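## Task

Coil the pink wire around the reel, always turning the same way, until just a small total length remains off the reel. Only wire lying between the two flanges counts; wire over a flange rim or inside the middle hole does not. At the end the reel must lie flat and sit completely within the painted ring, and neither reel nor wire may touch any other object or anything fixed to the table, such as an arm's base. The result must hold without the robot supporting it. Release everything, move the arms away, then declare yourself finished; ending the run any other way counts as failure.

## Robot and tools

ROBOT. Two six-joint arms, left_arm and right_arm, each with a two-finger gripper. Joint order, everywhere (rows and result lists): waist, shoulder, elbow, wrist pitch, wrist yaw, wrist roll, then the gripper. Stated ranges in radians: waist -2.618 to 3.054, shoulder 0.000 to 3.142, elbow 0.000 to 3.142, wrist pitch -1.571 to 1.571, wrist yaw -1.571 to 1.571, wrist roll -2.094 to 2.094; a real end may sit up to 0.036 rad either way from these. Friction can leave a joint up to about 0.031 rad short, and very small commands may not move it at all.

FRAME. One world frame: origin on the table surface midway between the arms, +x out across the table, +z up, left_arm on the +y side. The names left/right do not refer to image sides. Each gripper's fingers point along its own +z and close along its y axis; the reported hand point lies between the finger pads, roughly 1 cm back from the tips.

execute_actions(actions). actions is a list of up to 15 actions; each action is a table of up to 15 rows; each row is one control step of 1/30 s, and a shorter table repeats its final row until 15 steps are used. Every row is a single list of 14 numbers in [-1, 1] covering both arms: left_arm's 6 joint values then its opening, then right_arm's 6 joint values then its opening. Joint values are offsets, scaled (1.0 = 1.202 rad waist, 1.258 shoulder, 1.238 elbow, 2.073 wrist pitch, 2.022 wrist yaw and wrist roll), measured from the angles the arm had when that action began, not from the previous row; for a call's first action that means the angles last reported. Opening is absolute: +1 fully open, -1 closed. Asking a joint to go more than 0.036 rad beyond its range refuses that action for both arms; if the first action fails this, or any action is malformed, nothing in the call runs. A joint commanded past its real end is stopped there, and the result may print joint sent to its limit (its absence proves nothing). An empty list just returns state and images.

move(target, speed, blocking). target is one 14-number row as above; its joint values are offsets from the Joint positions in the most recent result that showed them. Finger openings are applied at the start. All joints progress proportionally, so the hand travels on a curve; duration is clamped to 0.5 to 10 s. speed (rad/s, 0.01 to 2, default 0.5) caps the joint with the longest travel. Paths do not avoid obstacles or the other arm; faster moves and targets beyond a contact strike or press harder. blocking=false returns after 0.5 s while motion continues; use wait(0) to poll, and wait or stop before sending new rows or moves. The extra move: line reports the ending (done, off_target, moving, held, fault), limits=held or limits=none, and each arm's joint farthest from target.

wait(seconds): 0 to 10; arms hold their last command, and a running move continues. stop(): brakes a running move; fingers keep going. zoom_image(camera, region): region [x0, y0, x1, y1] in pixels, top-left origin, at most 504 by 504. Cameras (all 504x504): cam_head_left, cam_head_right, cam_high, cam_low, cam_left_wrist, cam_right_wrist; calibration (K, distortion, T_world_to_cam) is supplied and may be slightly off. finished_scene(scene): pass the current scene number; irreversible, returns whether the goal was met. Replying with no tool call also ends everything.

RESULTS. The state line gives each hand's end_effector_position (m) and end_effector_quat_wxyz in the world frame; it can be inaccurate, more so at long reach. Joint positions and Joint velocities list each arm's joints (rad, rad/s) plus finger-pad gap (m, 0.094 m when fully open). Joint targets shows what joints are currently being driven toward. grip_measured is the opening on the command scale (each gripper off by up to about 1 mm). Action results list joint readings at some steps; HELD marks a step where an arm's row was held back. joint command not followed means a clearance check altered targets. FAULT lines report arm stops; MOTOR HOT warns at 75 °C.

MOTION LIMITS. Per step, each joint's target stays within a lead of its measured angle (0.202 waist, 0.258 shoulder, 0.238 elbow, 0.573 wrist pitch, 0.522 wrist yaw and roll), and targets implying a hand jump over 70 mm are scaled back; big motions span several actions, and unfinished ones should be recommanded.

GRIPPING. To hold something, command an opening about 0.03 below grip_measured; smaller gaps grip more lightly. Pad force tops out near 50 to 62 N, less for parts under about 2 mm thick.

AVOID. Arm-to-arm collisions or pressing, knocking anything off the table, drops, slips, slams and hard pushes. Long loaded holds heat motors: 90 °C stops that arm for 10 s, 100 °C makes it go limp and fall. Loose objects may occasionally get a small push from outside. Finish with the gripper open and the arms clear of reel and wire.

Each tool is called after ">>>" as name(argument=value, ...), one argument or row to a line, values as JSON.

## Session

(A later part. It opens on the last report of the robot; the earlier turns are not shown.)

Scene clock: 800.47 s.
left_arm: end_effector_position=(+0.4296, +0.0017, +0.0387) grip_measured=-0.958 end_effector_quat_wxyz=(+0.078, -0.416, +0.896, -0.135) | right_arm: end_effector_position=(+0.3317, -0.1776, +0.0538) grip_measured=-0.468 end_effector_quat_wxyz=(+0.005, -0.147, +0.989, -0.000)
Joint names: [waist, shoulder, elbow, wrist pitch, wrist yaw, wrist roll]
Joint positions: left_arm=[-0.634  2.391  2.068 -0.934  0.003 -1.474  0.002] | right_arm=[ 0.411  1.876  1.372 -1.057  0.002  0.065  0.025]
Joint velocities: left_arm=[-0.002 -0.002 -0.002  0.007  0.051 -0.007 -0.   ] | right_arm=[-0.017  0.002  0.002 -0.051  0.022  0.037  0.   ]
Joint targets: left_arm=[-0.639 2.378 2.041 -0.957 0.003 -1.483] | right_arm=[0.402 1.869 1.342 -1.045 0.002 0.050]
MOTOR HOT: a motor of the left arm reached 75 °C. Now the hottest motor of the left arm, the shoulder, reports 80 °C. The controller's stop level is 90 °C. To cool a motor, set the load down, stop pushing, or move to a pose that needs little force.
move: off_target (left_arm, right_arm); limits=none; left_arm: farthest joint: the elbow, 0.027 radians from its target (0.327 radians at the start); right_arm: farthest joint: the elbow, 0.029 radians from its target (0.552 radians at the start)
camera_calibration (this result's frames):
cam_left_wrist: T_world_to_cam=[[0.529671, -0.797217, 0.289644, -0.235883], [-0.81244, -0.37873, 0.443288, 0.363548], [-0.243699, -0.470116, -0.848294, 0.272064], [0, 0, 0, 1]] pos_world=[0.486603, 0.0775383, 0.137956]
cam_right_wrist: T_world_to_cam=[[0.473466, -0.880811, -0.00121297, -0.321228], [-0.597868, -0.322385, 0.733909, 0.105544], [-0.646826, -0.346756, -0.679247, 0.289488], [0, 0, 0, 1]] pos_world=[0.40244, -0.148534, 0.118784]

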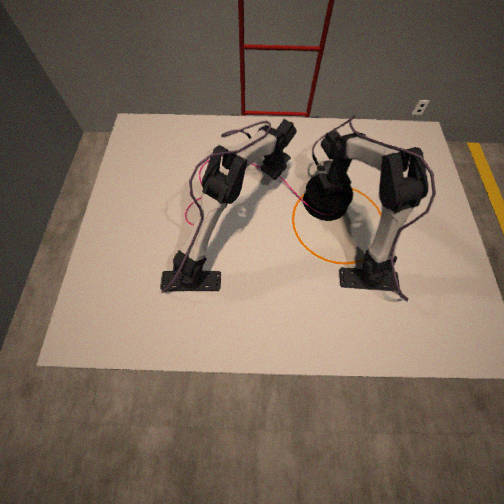

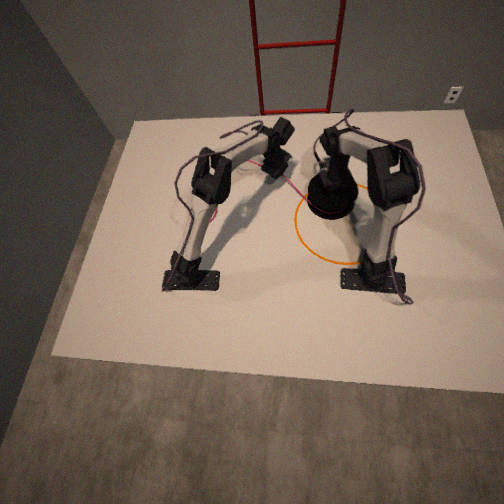

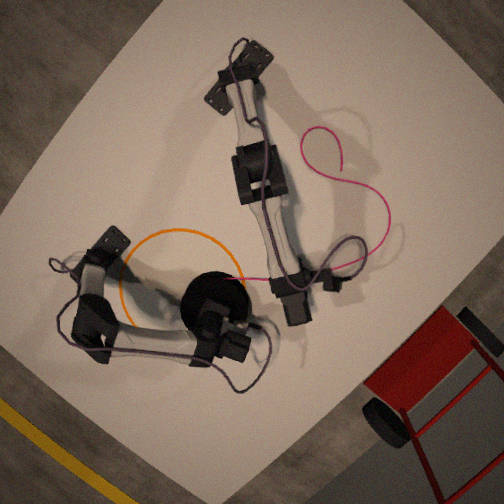

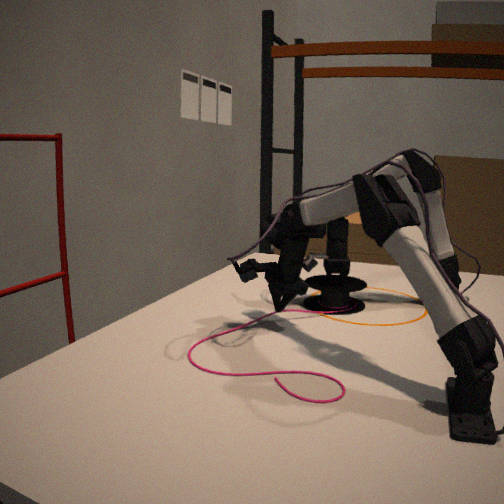

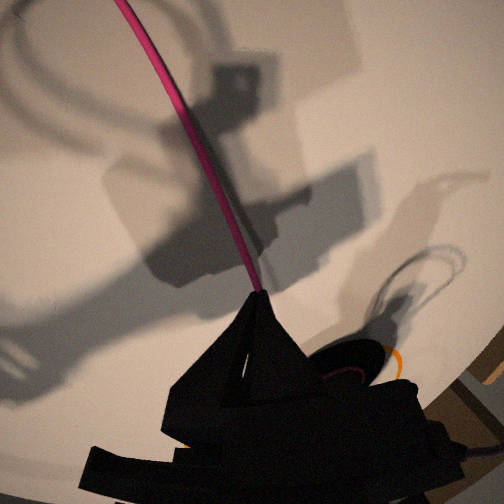

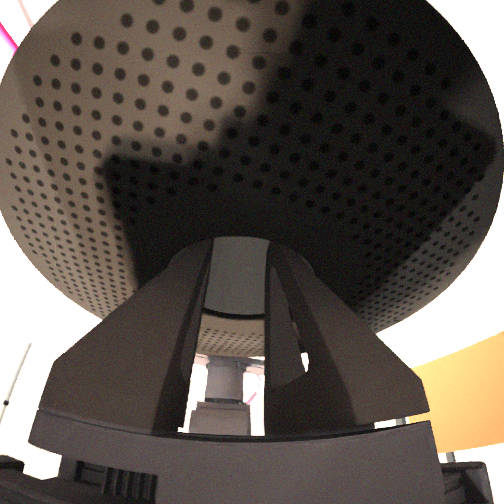

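>>> move(
  target=[-0.232,-0.100,-0.182,-0.042,0,-0.14,-0.965, -0.059,-0.262,-0.337,0.033,0,-1,-0.46],
  speed=0.8,
)

Scene clock: 811.77 s.
left_arm: end_effector_position=(+0.2917, -0.0605, +0.0286) grip_measured=-0.958 end_effector_quat_wxyz=(+0.019, -0.421, +0.903, -0.079) | right_arm: end_effector_position=(+0.2541, -0.2238, +0.0517) grip_measured=-0.462 end_effector_quat_wxyz=(-0.003, +0.900, -0.437, +0.005)
Joint names: [waist, shoulder, elbow, wrist pitch, wrist yaw, wrist roll]
Joint positions: left_arm=[-0.907  2.28   1.87  -0.999  0.003 -1.749  0.002] | right_arm=[ 0.35   1.552  0.989 -0.998  0.002 -1.94   0.025]
Joint velocities: left_arm=[-0.002 -0.002 -0.002  0.037 -0.022 -0.051  0.001] | right_arm=[-0.012  0.007  0.007 -0.066  0.022 -0.022  0.   ]
Joint targets: left_arm=[-0.913 2.266 1.843 -1.021 0.003 -1.758] | right_arm=[0.341 1.546 0.955 -0.988 0.002 -1.957]
MOTOR HOT: still on. Now the hottest motor of the left arm, the shoulder, reports 81 °C; the controller's stop level is 90 °C.
move: off_target (left_arm, right_arm); limits=none; left_arm: farthest joint: the elbow, 0.028 radians from its target (0.225 radians at the start); right_arm: farthest joint: the elbow, 0.035 radians from its target (0.417 radians at the start)
camera_calibration (this result's frames):
cam_left_wrist: T_world_to_cam=[[0.560738, -0.812196, 0.160967, -0.215812], [-0.737657, -0.401728, 0.542658, 0.206401], [-0.37608, -0.423027, -0.824386, 0.241432], [0, 0, 0, 1]] pos_world=[0.364064, 0.00976758, 0.121767]
cam_right_wrist: T_world_to_cam=[[0.648165, 0.761495, 0.0028208, -0.0021935], [0.505648, -0.433159, 0.746119, -0.260056], [0.569387, -0.482182, -0.665807, -0.118169], [0, 0, 0, 1]] pos_world=[0.200202, -0.167954, 0.115361]

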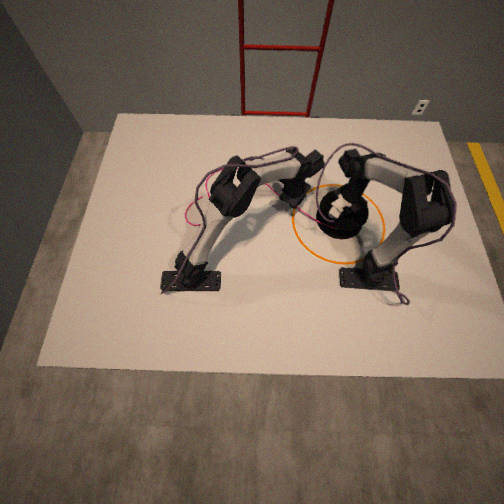

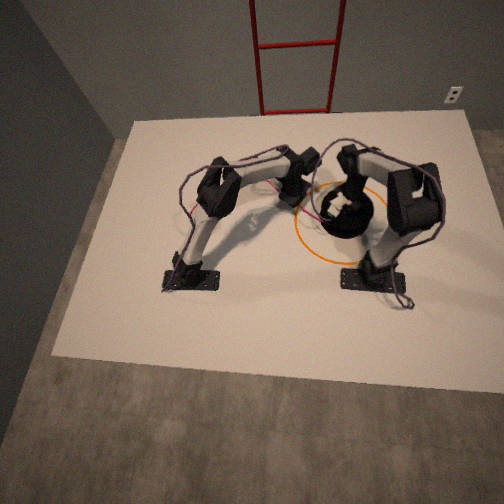

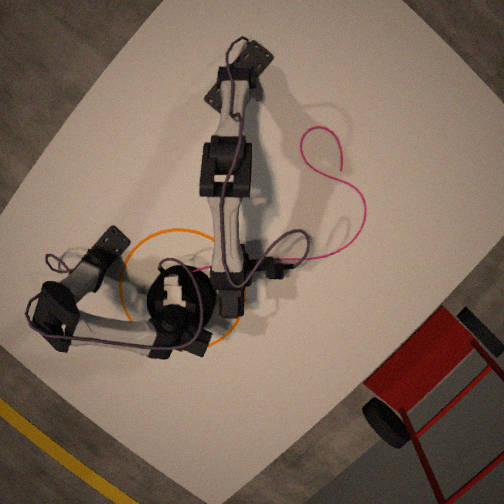

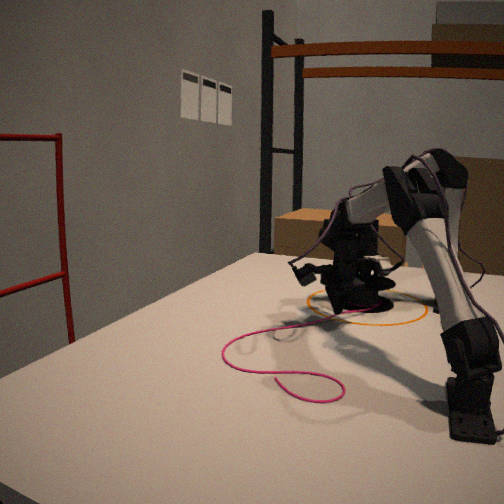

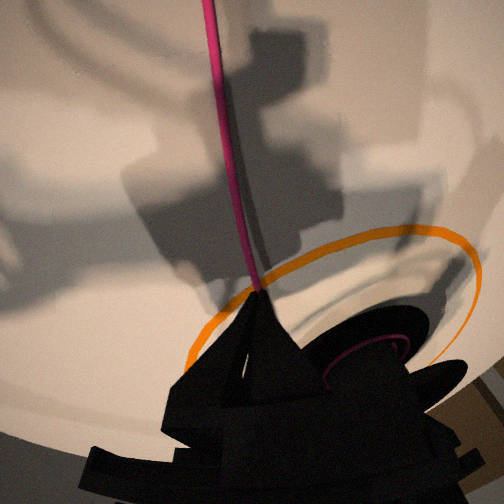

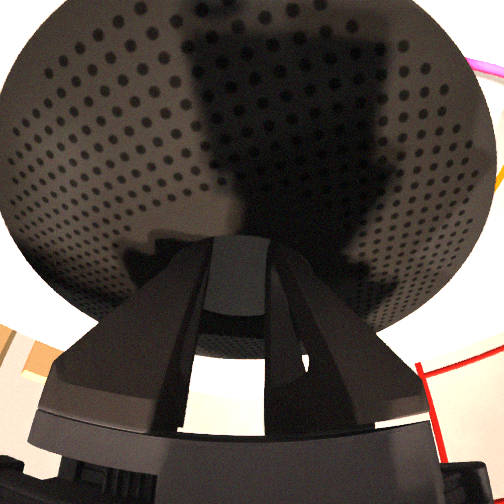

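>>> execute_actions(
  actions=[
    [[0,0,0,0,0,0,-0.4, 0,0,0,0,0,0,-0.9]],
  ],
)

>>> move(
  target=[0.35,-0.78,-0.65,0.0,0,0.6,-0.4, 0,0,0,0,0,0,-0.9],
  speed=1.0,
)

Scene clock: 817.80 s.
left_arm: end_effector_position=(+0.2917, -0.0605, +0.0286) grip_measured=-0.402 end_effector_quat_wxyz=(+0.019, -0.421, +0.903, -0.079) | right_arm: end_effector_position=(+0.2541, -0.2238, +0.0517) grip_measured=-0.898 end_effector_quat_wxyz=(-0.003, +0.900, -0.436, +0.005)
Joint names: [waist, shoulder, elbow, wrist pitch, wrist yaw, wrist roll]
Joint positions: left_arm=[-0.907  2.28   1.87  -0.999  0.003 -1.749  0.028] | right_arm=[ 0.35   1.552  0.989 -0.998  0.002 -1.941  0.005]
Joint velocities: left_arm=[-0.012 -0.002 -0.002  0.095 -0.022 -0.007  0.001] | right_arm=[-0.012  0.017 -0.007 -0.007  0.007  0.022 -0.   ]
Joint targets: left_arm=[-0.907 2.280 1.870 -0.999 0.003 -1.749] | right_arm=[0.350 1.552 0.989 -0.998 0.002 -1.940]
MOTOR HOT: still on. Now the hottest motor of the left arm, the shoulder, reports 80 °C; the controller's stop level is 90 °C.
Step readings (joint positions):
0: left_arm=[-0.907 2.280 1.870 -0.999 0.003 -1.749] | right_arm=[0.350 1.552 0.989 -0.998 0.002 -1.941]
1: left_arm=[-0.907 2.280 1.870 -0.999 0.003 -1.749] | right_arm=[0.350 1.552 0.989 -0.998 0.002 -1.941]
2: left_arm=[-0.907 2.280 1.870 -0.999 0.003 -1.749] | right_arm=[0.350 1.552 0.989 -0.998 0.002 -1.941]
4: left_arm=[-0.907 2.280 1.870 -0.999 0.003 -1.749] | right_arm=[0.350 1.552 0.989 -0.998 0.002 -1.941]
8: left_arm=[-0.907 2.280 1.870 -0.999 0.003 -1.749] | right_arm=[0.350 1.552 0.989 -0.998 0.002 -1.941]
15: Joint positions above
camera_calibration (this result's frames):
cam_left_wrist: T_world_to_cam=[[0.560738, -0.812196, 0.160967, -0.215812], [-0.737657, -0.401728, 0.542658, 0.206401], [-0.37608, -0.423027, -0.824386, 0.241432], [0, 0, 0, 1]] pos_world=[0.364064, 0.00976758, 0.121767]
cam_right_wrist: T_world_to_cam=[[0.647584, 0.761989, 0.0028147, -0.00193492], [0.505978, -0.432766, 0.746123, -0.260052], [0.569756, -0.481753, -0.665802, -0.118167], [0, 0, 0, 1]] pos_world=[0.20016, -0.167994, 0.11536]

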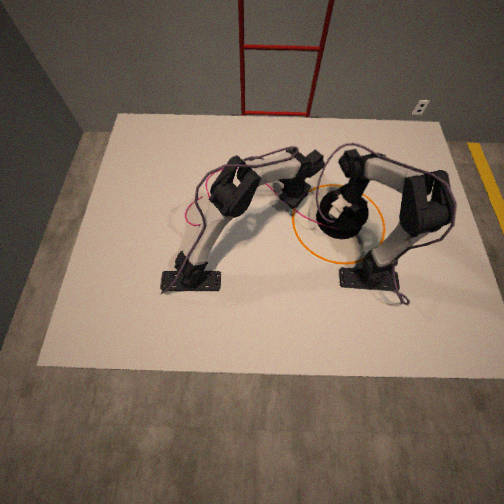

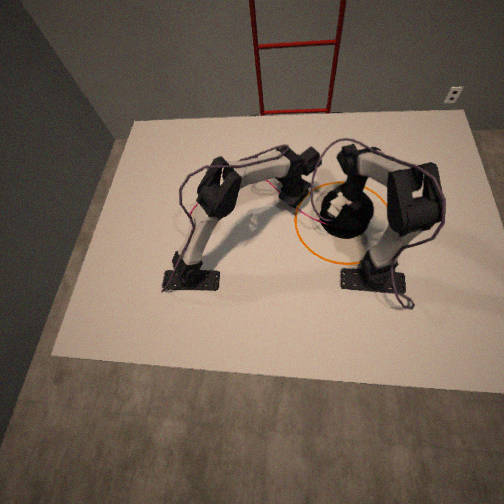

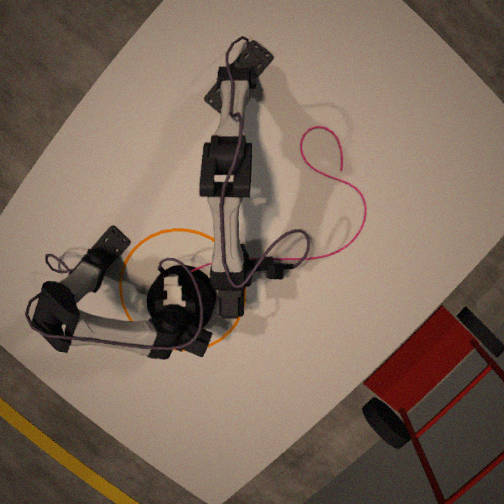

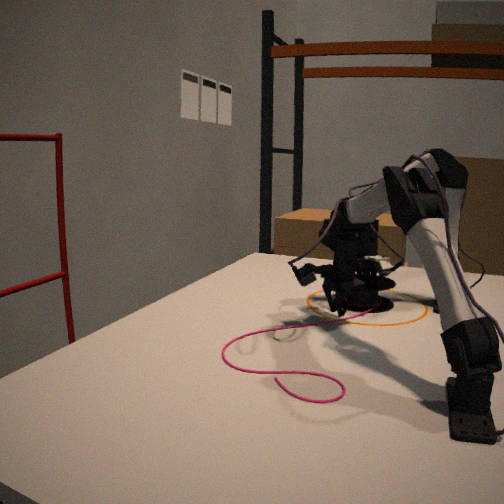

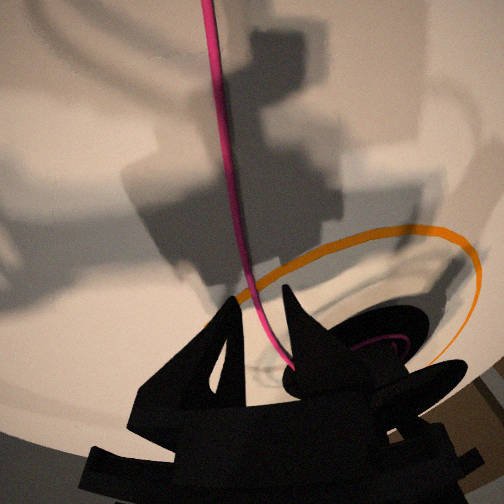

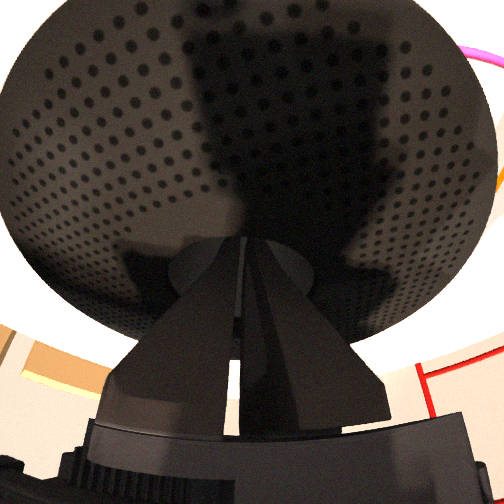

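Scene clock: 819.97 s.
left_arm: end_effector_position=(+0.2450, +0.1783, +0.1438) grip_measured=-0.402 end_effector_quat_wxyz=(+0.155, -0.039, +0.983, -0.088) | right_arm: end_effector_position=(+0.2541, -0.2238, +0.0517) grip_measured=-0.898 end_effector_quat_wxyz=(-0.003, +0.900, -0.436, +0.005)
Joint names: [waist, shoulder, elbow, wrist pitch, wrist yaw, wrist roll]
Joint positions: left_arm=[-0.494  1.312  1.093 -0.993  0.003 -0.544  0.028] | right_arm=[ 0.35   1.552  0.989 -0.998  0.002 -1.941  0.005]
Joint velocities: left_arm=[ 0.002 -0.012 -0.012 -0.007 -0.037  0.037 -0.   ] | right_arm=[ 0.002  0.007 -0.012 -0.11  -0.022 -0.066  0.   ]
Joint targets: left_arm=[-0.487 1.299 1.065 -0.999 0.003 -0.536] | right_arm=[0.350 1.552 0.989 -0.998 0.002 -1.941]
MOTOR HOT: still on. Now the hottest motor of the left arm, the shoulder, reports 78 °C; the controller's stop level is 90 °C.
move: off_target (left_arm); limits=none; left_arm: farthest joint: the elbow, 0.028 radians from its target (0.805 radians at the start); right_arm: farthest joint: the waist, 0.000 radians from its target (0.000 radians at the start)
camera_calibration (this result's frames):
cam_left_wrist: T_world_to_cam=[[-0.202397, -0.974275, 0.0991191, 0.210508], [-0.944166, 0.221001, 0.244353, 0.187865], [-0.259972, -0.0441286, -0.964607, 0.344008], [0, 0, 0, 1]] pos_world=[0.309414, 0.178755, 0.265062]
cam_right_wrist: T_world_to_cam=[[0.647584, 0.761989, 0.0028147, -0.00193492], [0.505978, -0.432766, 0.746123, -0.260052], [0.569756, -0.481753, -0.665802, -0.118167], [0, 0, 0, 1]] pos_world=[0.20016, -0.167994, 0.11536]

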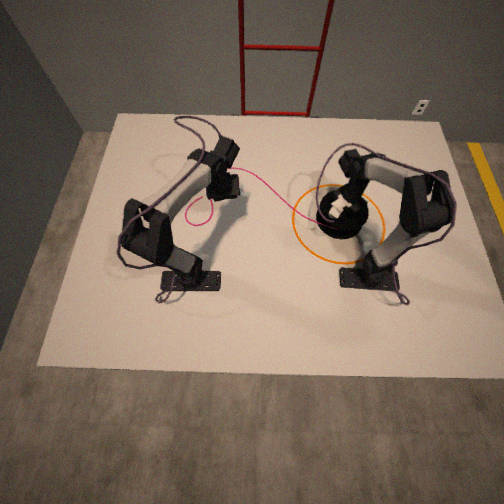

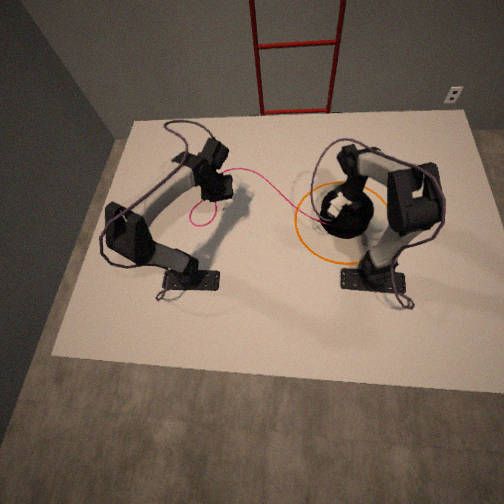

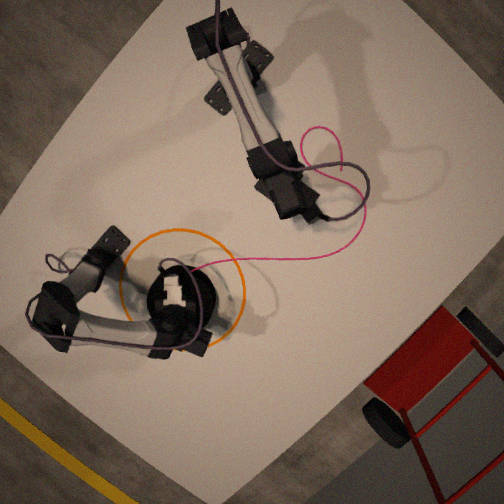

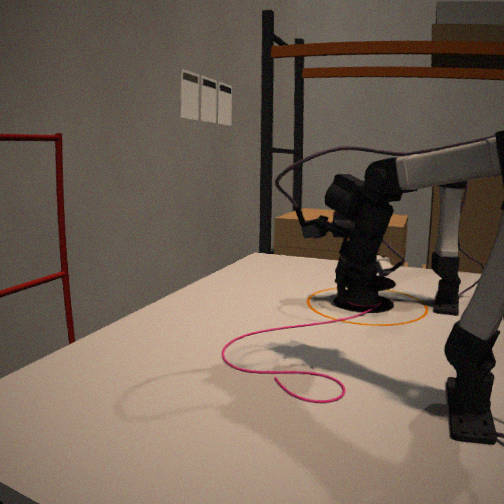

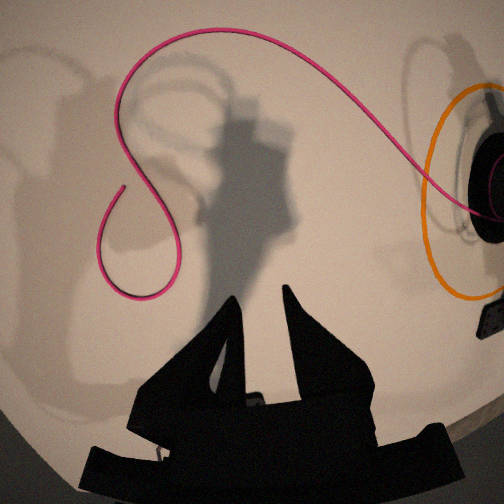

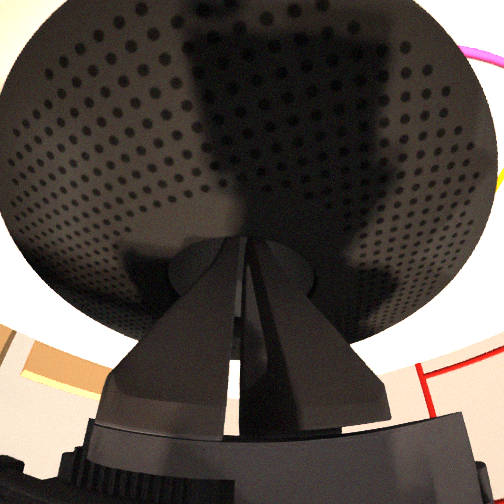

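>>> move(
  target=[0.049,0.879,0.814,-0.035,0,-0.4407,-0.2, 0,0,0,0,0,1,-0.9],
  speed=1.5,
)

Scene clock: 852.77 s.
left_arm: end_effector_position=(+0.4586, +0.1011, +0.0309) grip_measured=-0.202 end_effector_quat_wxyz=(+0.062, -0.483, +0.870, -0.084) | right_arm: end_effector_position=(+0.2541, -0.2238, +0.0517) grip_measured=-0.898 end_effector_quat_wxyz=(+0.006, -0.112, +0.994, -0.000)
Joint names: [waist, shoulder, elbow, wrist pitch, wrist yaw, wrist roll]
Joint positions: left_arm=[-0.443  2.401  2.081 -1.042  0.003 -1.427  0.037] | right_arm=[ 0.35   1.552  0.989 -0.998  0.002  0.073  0.005]
Joint velocities: left_arm=[-0.002 -0.007  0.012 -0.11  -0.022 -0.022  0.   ] | right_arm=[-0.007  0.007  0.007 -0.066 -0.007 -0.022 -0.001]
Joint targets: left_arm=[-0.435 2.418 2.101 -1.066 0.003 -1.435] | right_arm=[0.350 1.552 0.989 -0.998 0.002 0.082]
MOTOR HOT: cleared. Now the hottest motor of the left arm, the shoulder, reports 58 °C.
move: off_target (left_arm); limits=none; left_arm: farthest joint: the wrist pitch, 0.023 radians from its target (0.072 radians at the start); right_arm: farthest joint: the wrist roll, 0.008 radians from its target (2.022 radians at the start)
camera_calibration (this result's frames):
cam_left_wrist: T_world_to_cam=[[0.660966, -0.725688, 0.191053, -0.234233], [-0.707533, -0.517827, 0.480887, 0.393032], [-0.250042, -0.453026, -0.855714, 0.320602], [0, 0, 0, 1]] pos_world=[0.513068, 0.178784, 0.130091]
cam_right_wrist: T_world_to_cam=[[0.410874, -0.911691, -0.00124682, -0.316139], [-0.619162, -0.280043, 0.733631, 0.0606325], [-0.669194, -0.300658, -0.679547, 0.237847], [0, 0, 0, 1]] pos_world=[0.3266, -0.199731, 0.116752]

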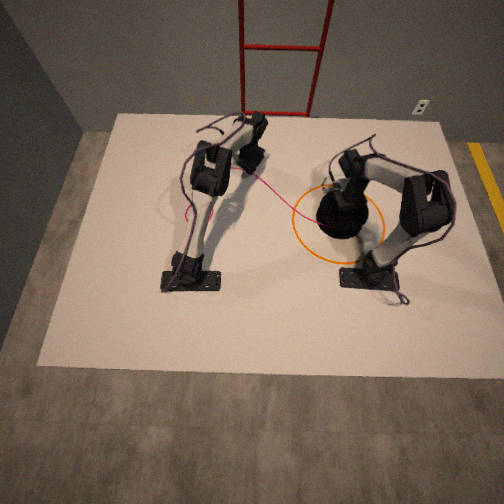

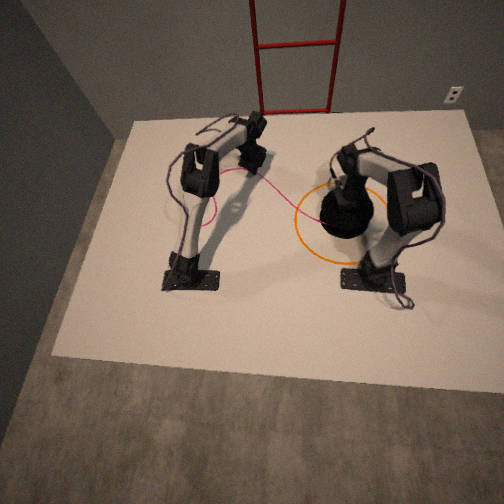

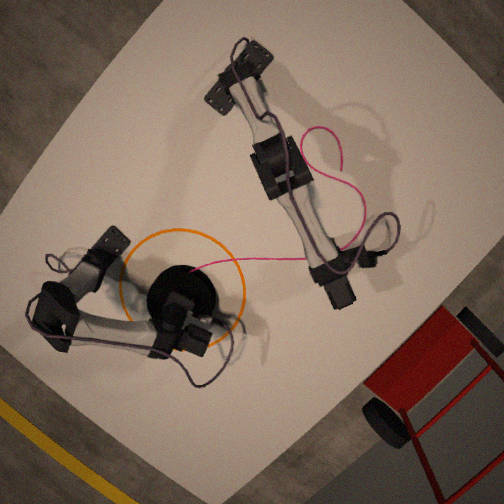

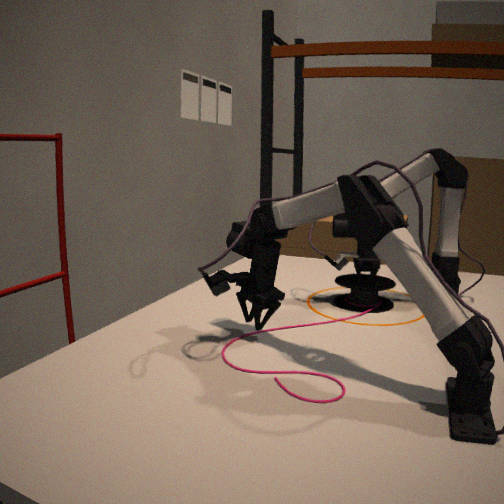

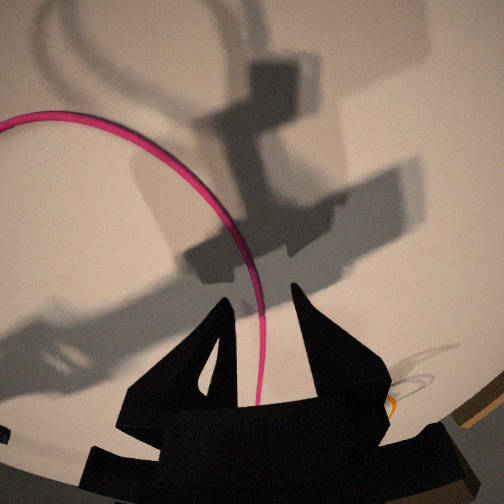

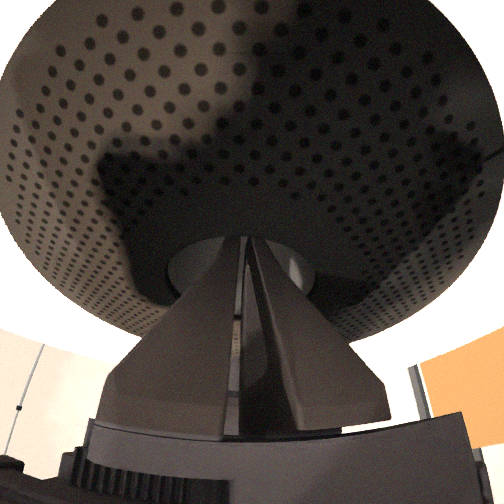

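>>> move(
  target=[0,0.056,0.012,-0.005,0,0,-0.45, 0,0,0,0,0,0.992,-0.9],
  speed=2,
)

Scene clock: 857.63 s.
left_arm: end_effector_position=(+0.4555, +0.1024, +0.0126) grip_measured=-0.448 end_effector_quat_wxyz=(+0.051, -0.484, +0.871, -0.069) | right_arm: end_effector_position=(+0.2541, -0.2238, +0.0517) grip_measured=-0.898 end_effector_quat_wxyz=(+0.003, +0.775, +0.632, +0.005)
Joint names: [waist, shoulder, elbow, wrist pitch, wrist yaw, wrist roll]
Joint positions: left_arm=[-0.443  2.438  2.081 -1.042  0.003 -1.427  0.026] | right_arm=[ 0.35   1.552  0.989 -0.998  0.002  2.071  0.005]
Joint velocities: left_arm=[-0.012 -0.007  0.007  0.037 -0.007 -0.007  0.001] | right_arm=[ 0.007 -0.007 -0.007 -0.037 -0.037  0.037 -0.001]
Joint targets: left_arm=[-0.443 2.472 2.096 -1.053 0.003 -1.427] | right_arm=[0.350 1.552 0.989 -0.998 0.002 2.079]
move: off_target (left_arm); limits=none; left_arm: farthest joint: the shoulder, 0.033 radians from its target (0.070 radians at the start); right_arm: farthest joint: the wrist roll, 0.008 radians from its target (2.005 radians at the start)
camera_calibration (this result's frames):
cam_left_wrist: T_world_to_cam=[[0.667156, -0.728017, 0.157778, -0.229848], [-0.690751, -0.525316, 0.496897, 0.393276], [-0.278867, -0.440493, -0.853346, 0.316568], [0, 0, 0, 1]] pos_world=[0.51328, 0.178707, 0.110989]
cam_right_wrist: T_world_to_cam=[[-0.999862, 0.00323907, -0.0163018, 0.247813], [-0.0099114, 0.67114, 0.741264, 0.118314], [0.0133418, 0.741323, -0.671016, 0.297182], [0, 0, 0, 1]] pos_world=[0.244986, -0.300516, 0.115752]

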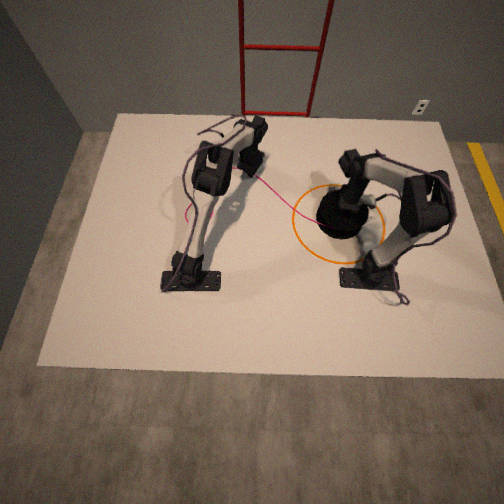

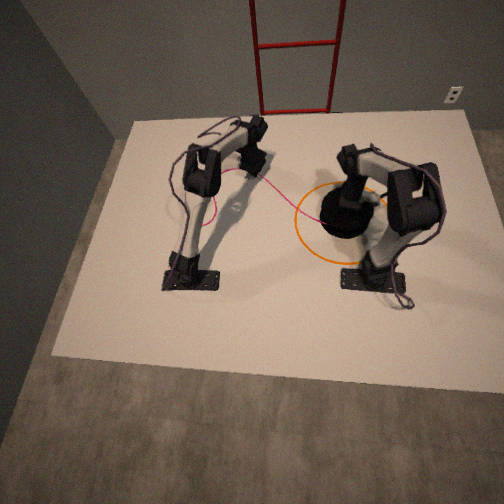

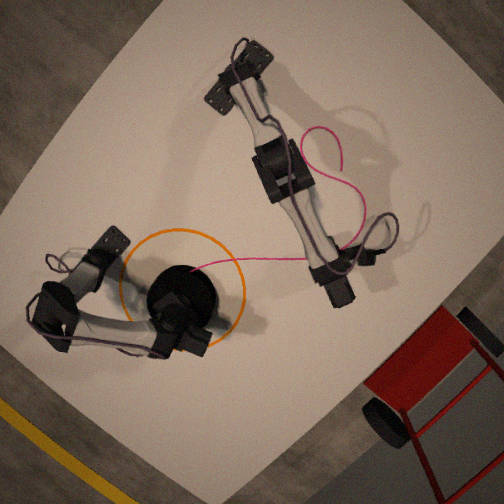

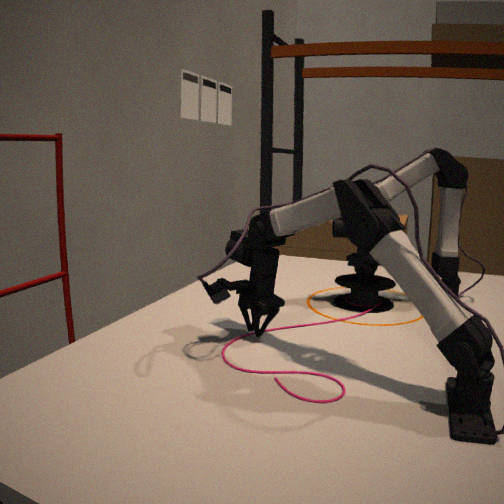

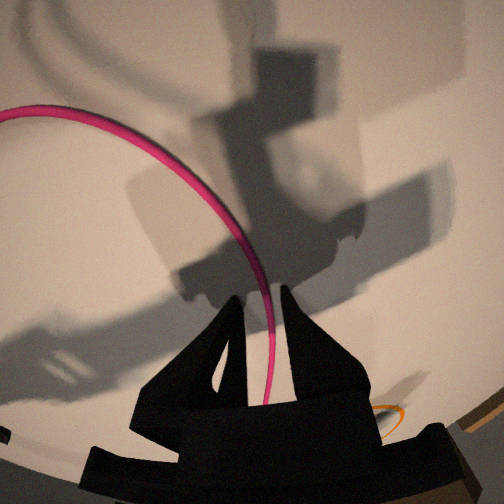

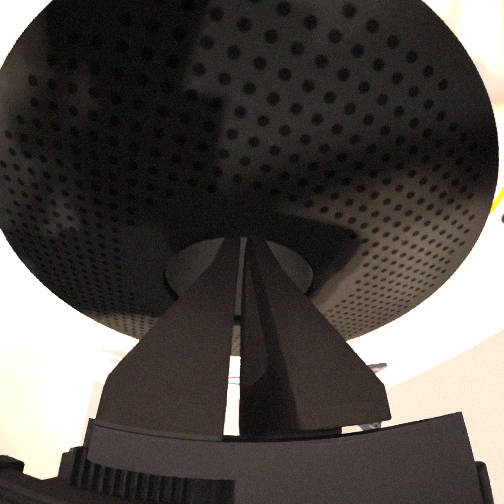

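>>> execute_actions(
  actions=[
    [[0,0.025,0.02,0,0,0,-0.45, 0,0.015,-0.015,0,0,0,-0.8],[0,0.026,0.022,0,0,0,-0.45, 0,0.015,-0.015,0,0,0,-0.7],[0,0.027,0.024,0,0,0,-0.45, 0,0.015,-0.015,0,0,0,-0.62],[0,0.028,0.026,0,0,0,-0.45, 0,0.015,-0.015,0,0,0,-0.56],[0,0.029,0.028,0,0,0,-0.45, 0,0.015,-0.015,0,0,0,-0.52],[0,0.03,0.03,0,0,0,-0.45, 0,0.015,-0.015,0,0,0,-0.49],[0,0.032,0.032,0,0,0,-0.45, 0,0.015,-0.015,0,0,0,-0.47],[0,0.034,0.034,0,0,0,-0.45, 0,0.015,-0.015,0,0,0,-0.46],[0,0.036,0.035,0,0,0,-0.45, 0,0.015,-0.015,0,0,0,-0.45],[0,0.04,0.035,0,0,0,-0.45, 0,0.015,-0.015,0,0,0,-0.45]],
  ],
)

Scene clock: 865.33 s.
left_arm: end_effector_position=(+0.4602, +0.1004, +0.0126) grip_measured=-0.448 end_effector_quat_wxyz=(+0.054, -0.484, +0.871, -0.073) | right_arm: end_effector_position=(+0.2541, -0.2238, +0.0517) grip_measured=-0.457 end_effector_quat_wxyz=(+0.003, +0.775, +0.632, +0.005)
Joint names: [waist, shoulder, elbow, wrist pitch, wrist yaw, wrist roll]
Joint positions: left_arm=[-0.443  2.453  2.107 -1.043  0.003 -1.427  0.026] | right_arm=[ 0.35   1.552  0.989 -0.998  0.002  2.071  0.026]
Joint velocities: left_arm=[ 0.002  0.017 -0.007 -0.037 -0.022 -0.007  0.   ] | right_arm=[ 0.007 -0.017  0.012 -0.037  0.081  0.007 -0.001]
Joint targets: left_arm=[-0.443 2.489 2.124 -1.042 0.003 -1.427] | right_arm=[0.350 1.571 0.971 -0.998 0.002 2.071]
Step readings (joint positions):
0: left_arm=[-0.443 2.438 2.081 -1.042 0.003 -1.427] | right_arm=[0.350 1.552 0.989 -0.998 0.002 2.071]
1: left_arm=[-0.443 2.438 2.081 -1.042 0.003 -1.427] | right_arm=[0.350 1.552 0.989 -0.998 0.002 2.071]
2: left_arm=[-0.443 2.438 2.081 -1.042 0.003 -1.427] | right_arm=[0.350 1.552 0.989 -0.998 0.002 2.071]
4: left_arm=[-0.443 2.441 2.087 -1.042 0.003 -1.427] | right_arm=[0.350 1.552 0.989 -0.998 0.002 2.071]
8: left_arm=[-0.443 2.448 2.099 -1.042 0.003 -1.427] | right_arm=[0.350 1.552 0.989 -0.998 0.002 2.071]
15: Joint positions above
camera_calibration (this result's frames):
cam_left_wrist: T_world_to_cam=[[0.66574, -0.727397, 0.166384, -0.23401], [-0.695074, -0.523422, 0.492851, 0.397253], [-0.271409, -0.44376, -0.854058, 0.31394], [0, 0, 0, 1]] pos_world=[0.517116, 0.177027, 0.111272]
cam_right_wrist: T_world_to_cam=[[-0.999859, 0.00400201, -0.0163011, 0.247983], [-0.00939891, 0.671141, 0.74127, 0.118183], [0.0139069, 0.741319, -0.671009, 0.297037], [0, 0, 0, 1]] pos_world=[0.244928, -0.300509, 0.115751]

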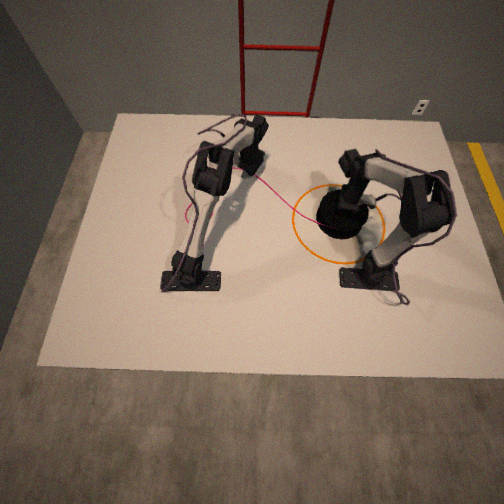

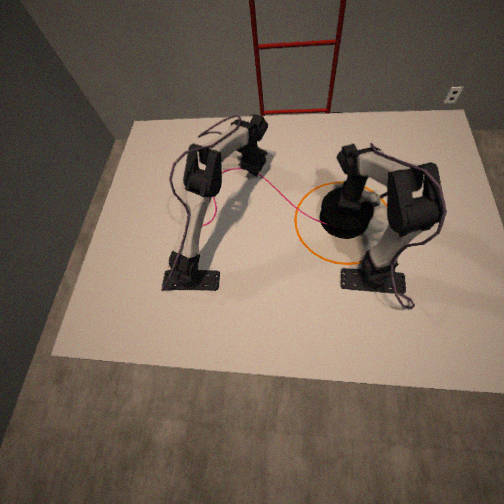

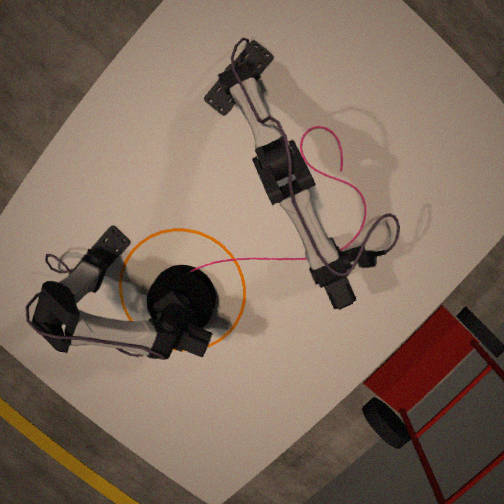

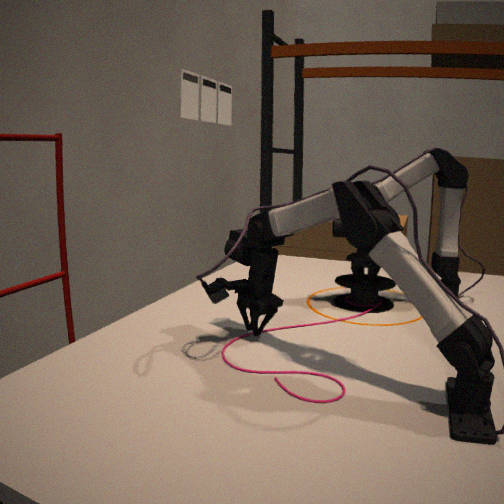

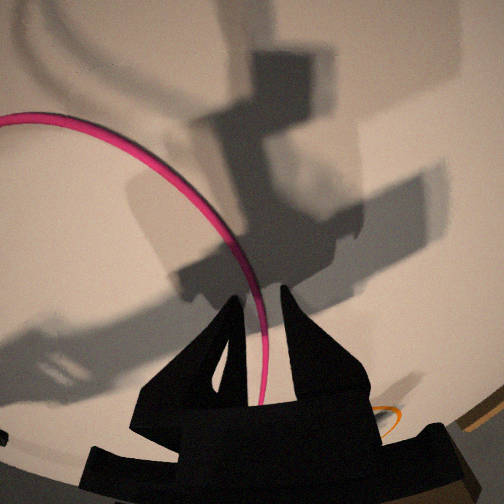

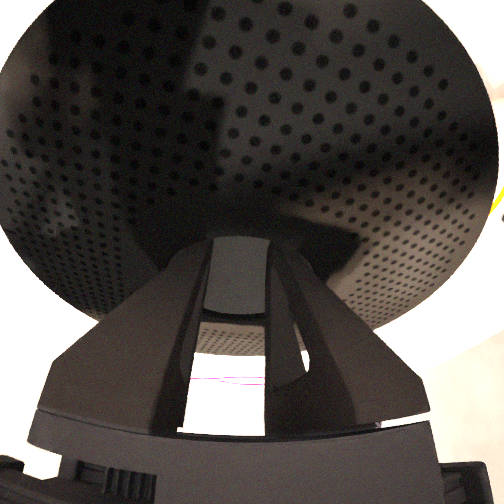

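Centred. Close.

>>> execute_actions(
  actions=[
    [[0,0.032,0,-0.005,0,0,-0.5, 0,0.015,-0.015,0,0,0,-0.445],[0,0.032,0,-0.005,0,0,-0.55, 0,0.015,-0.015,0,0,0,-0.445],[0,0.032,0,-0.005,0,0,-0.6, 0,0.015,-0.015,0,0,0,-0.445],[0,0.033,0,-0.005,0,0,-0.65, 0,0.015,-0.015,0,0,0,-0.445],[0,0.033,0,-0.005,0,0,-0.7, 0,0.015,-0.015,0,0,0,-0.445],[0,0.034,0,-0.005,0,0,-0.74, 0,0.015,-0.015,0,0,0,-0.445],[0,0.034,0,-0.005,0,0,-0.78, 0,0.015,-0.015,0,0,0,-0.445],[0,0.035,0,-0.005,0,0,-0.82, 0,0.015,-0.015,0,0,0,-0.445],[0,0.035,0,-0.005,0,0,-0.85, 0,0.015,-0.015,0,0,0,-0.445],[0,0.035,0,-0.005,0,0,-0.88, 0,0.015,-0.015,0,0,0,-0.445],[0,0.035,0,-0.005,0,0,-0.91, 0,0.015,-0.015,0,0,0,-0.445],[0,0.035,0,-0.005,0,0,-0.93, 0,0.015,-0.015,0,0,0,-0.445],[0,0.035,0,-0.005,0,0,-0.95, 0,0.015,-0.015,0,0,0,-0.445],[0,0.035,0,-0.005,0,0,-0.96, 0,0.015,-0.015,0,0,0,-0.445]],
  ],
)

Scene clock: 872.60 s.
left_arm: end_effector_position=(+0.4578, +0.1015, +0.0111) grip_measured=-0.946 end_effector_quat_wxyz=(+0.050, -0.484, +0.871, -0.068) | right_arm: end_effector_position=(+0.2541, -0.2238, +0.0517) grip_measured=-0.453 end_effector_quat_wxyz=(+0.003, +0.775, +0.632, +0.005)
Joint names: [waist, shoulder, elbow, wrist pitch, wrist yaw, wrist roll]
Joint positions: left_arm=[-0.443  2.455  2.107 -1.053  0.003 -1.427  0.003] | right_arm=[ 0.35   1.552  0.989 -0.998  0.002  2.071  0.026]
Joint velocities: left_arm=[-0.012 -0.002 -0.002 -0.007  0.037 -0.037 -0.   ] | right_arm=[-0.002 -0.002  0.012 -0.022 -0.007 -0.037 -0.001]
Joint targets: left_arm=[-0.443 2.497 2.107 -1.054 0.003 -1.427] | right_arm=[0.350 1.571 0.971 -0.997 0.002 2.071]
Step readings (joint positions):
0: left_arm=[-0.443 2.453 2.107 -1.043 0.003 -1.427] | right_arm=[0.350 1.552 0.989 -0.998 0.002 2.071]
1: left_arm=[-0.443 2.453 2.107 -1.043 0.003 -1.427] | right_arm=[0.350 1.552 0.989 -0.998 0.002 2.071]
2: left_arm=[-0.443 2.454 2.107 -1.043 0.003 -1.427] | right_arm=[0.350 1.552 0.989 -0.998 0.002 2.071]
4: left_arm=[-0.443 2.454 2.107 -1.048 0.003 -1.427] | right_arm=[0.350 1.552 0.989 -0.998 0.002 2.071]
8: left_arm=[-0.443 2.455 2.107 -1.053 0.003 -1.427] | right_arm=[0.350 1.552 0.989 -0.998 0.002 2.071]
15: Joint positions above
camera_calibration (this result's frames):
cam_left_wrist: T_world_to_cam=[[0.667562, -0.728196, 0.155216, -0.231978], [-0.689575, -0.526064, 0.497737, 0.394646], [-0.280797, -0.439303, -0.853326, 0.31629], [0, 0, 0, 1]] pos_world=[0.515811, 0.177631, 0.109475]
cam_right_wrist: T_world_to_cam=[[-0.999859, 0.00400201, -0.0163011, 0.247983], [-0.00939891, 0.671141, 0.74127, 0.118183], [0.0139069, 0.741319, -0.671009, 0.297037], [0, 0, 0, 1]] pos_world=[0.244928, -0.300509, 0.115751]

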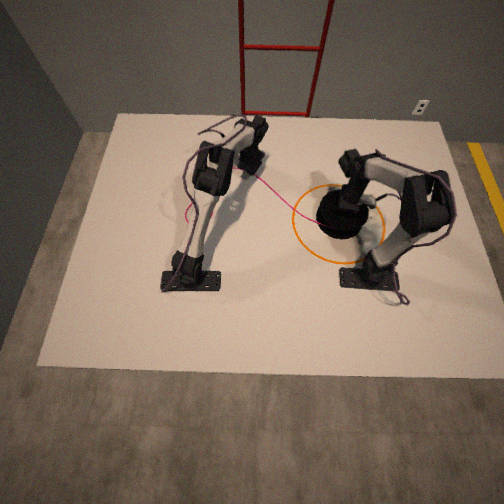

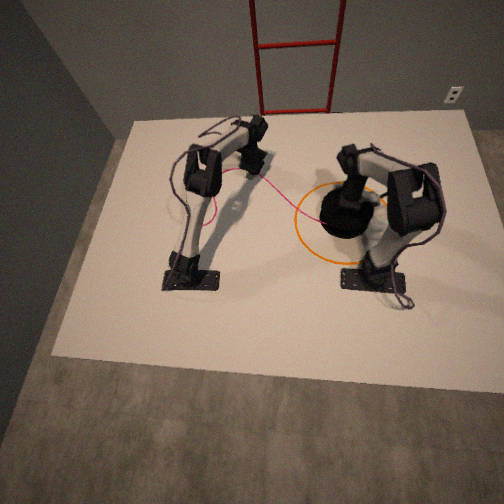

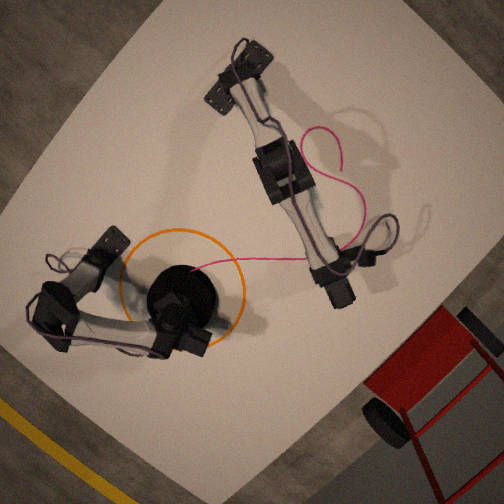

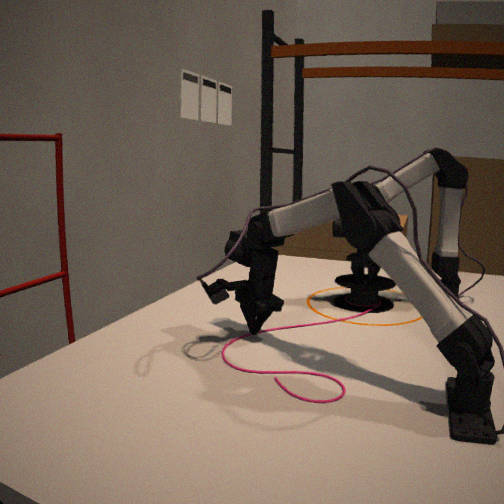

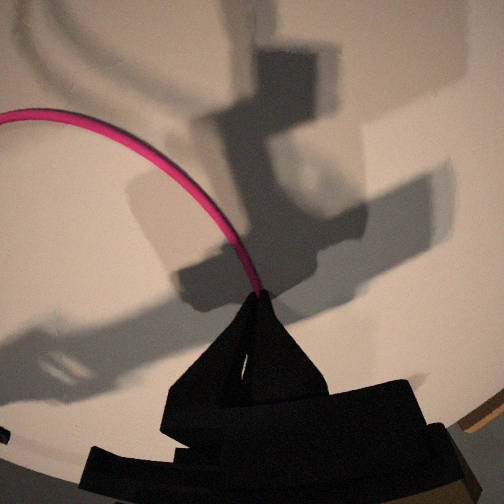

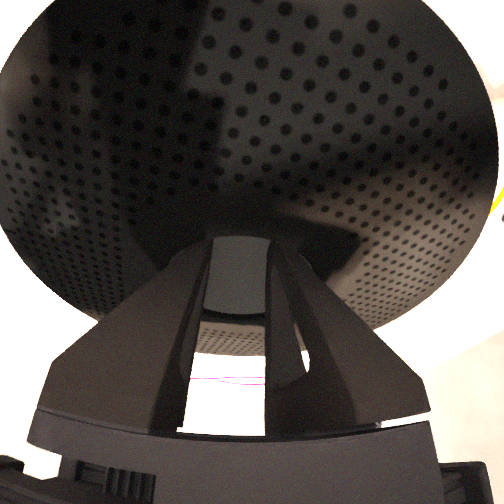

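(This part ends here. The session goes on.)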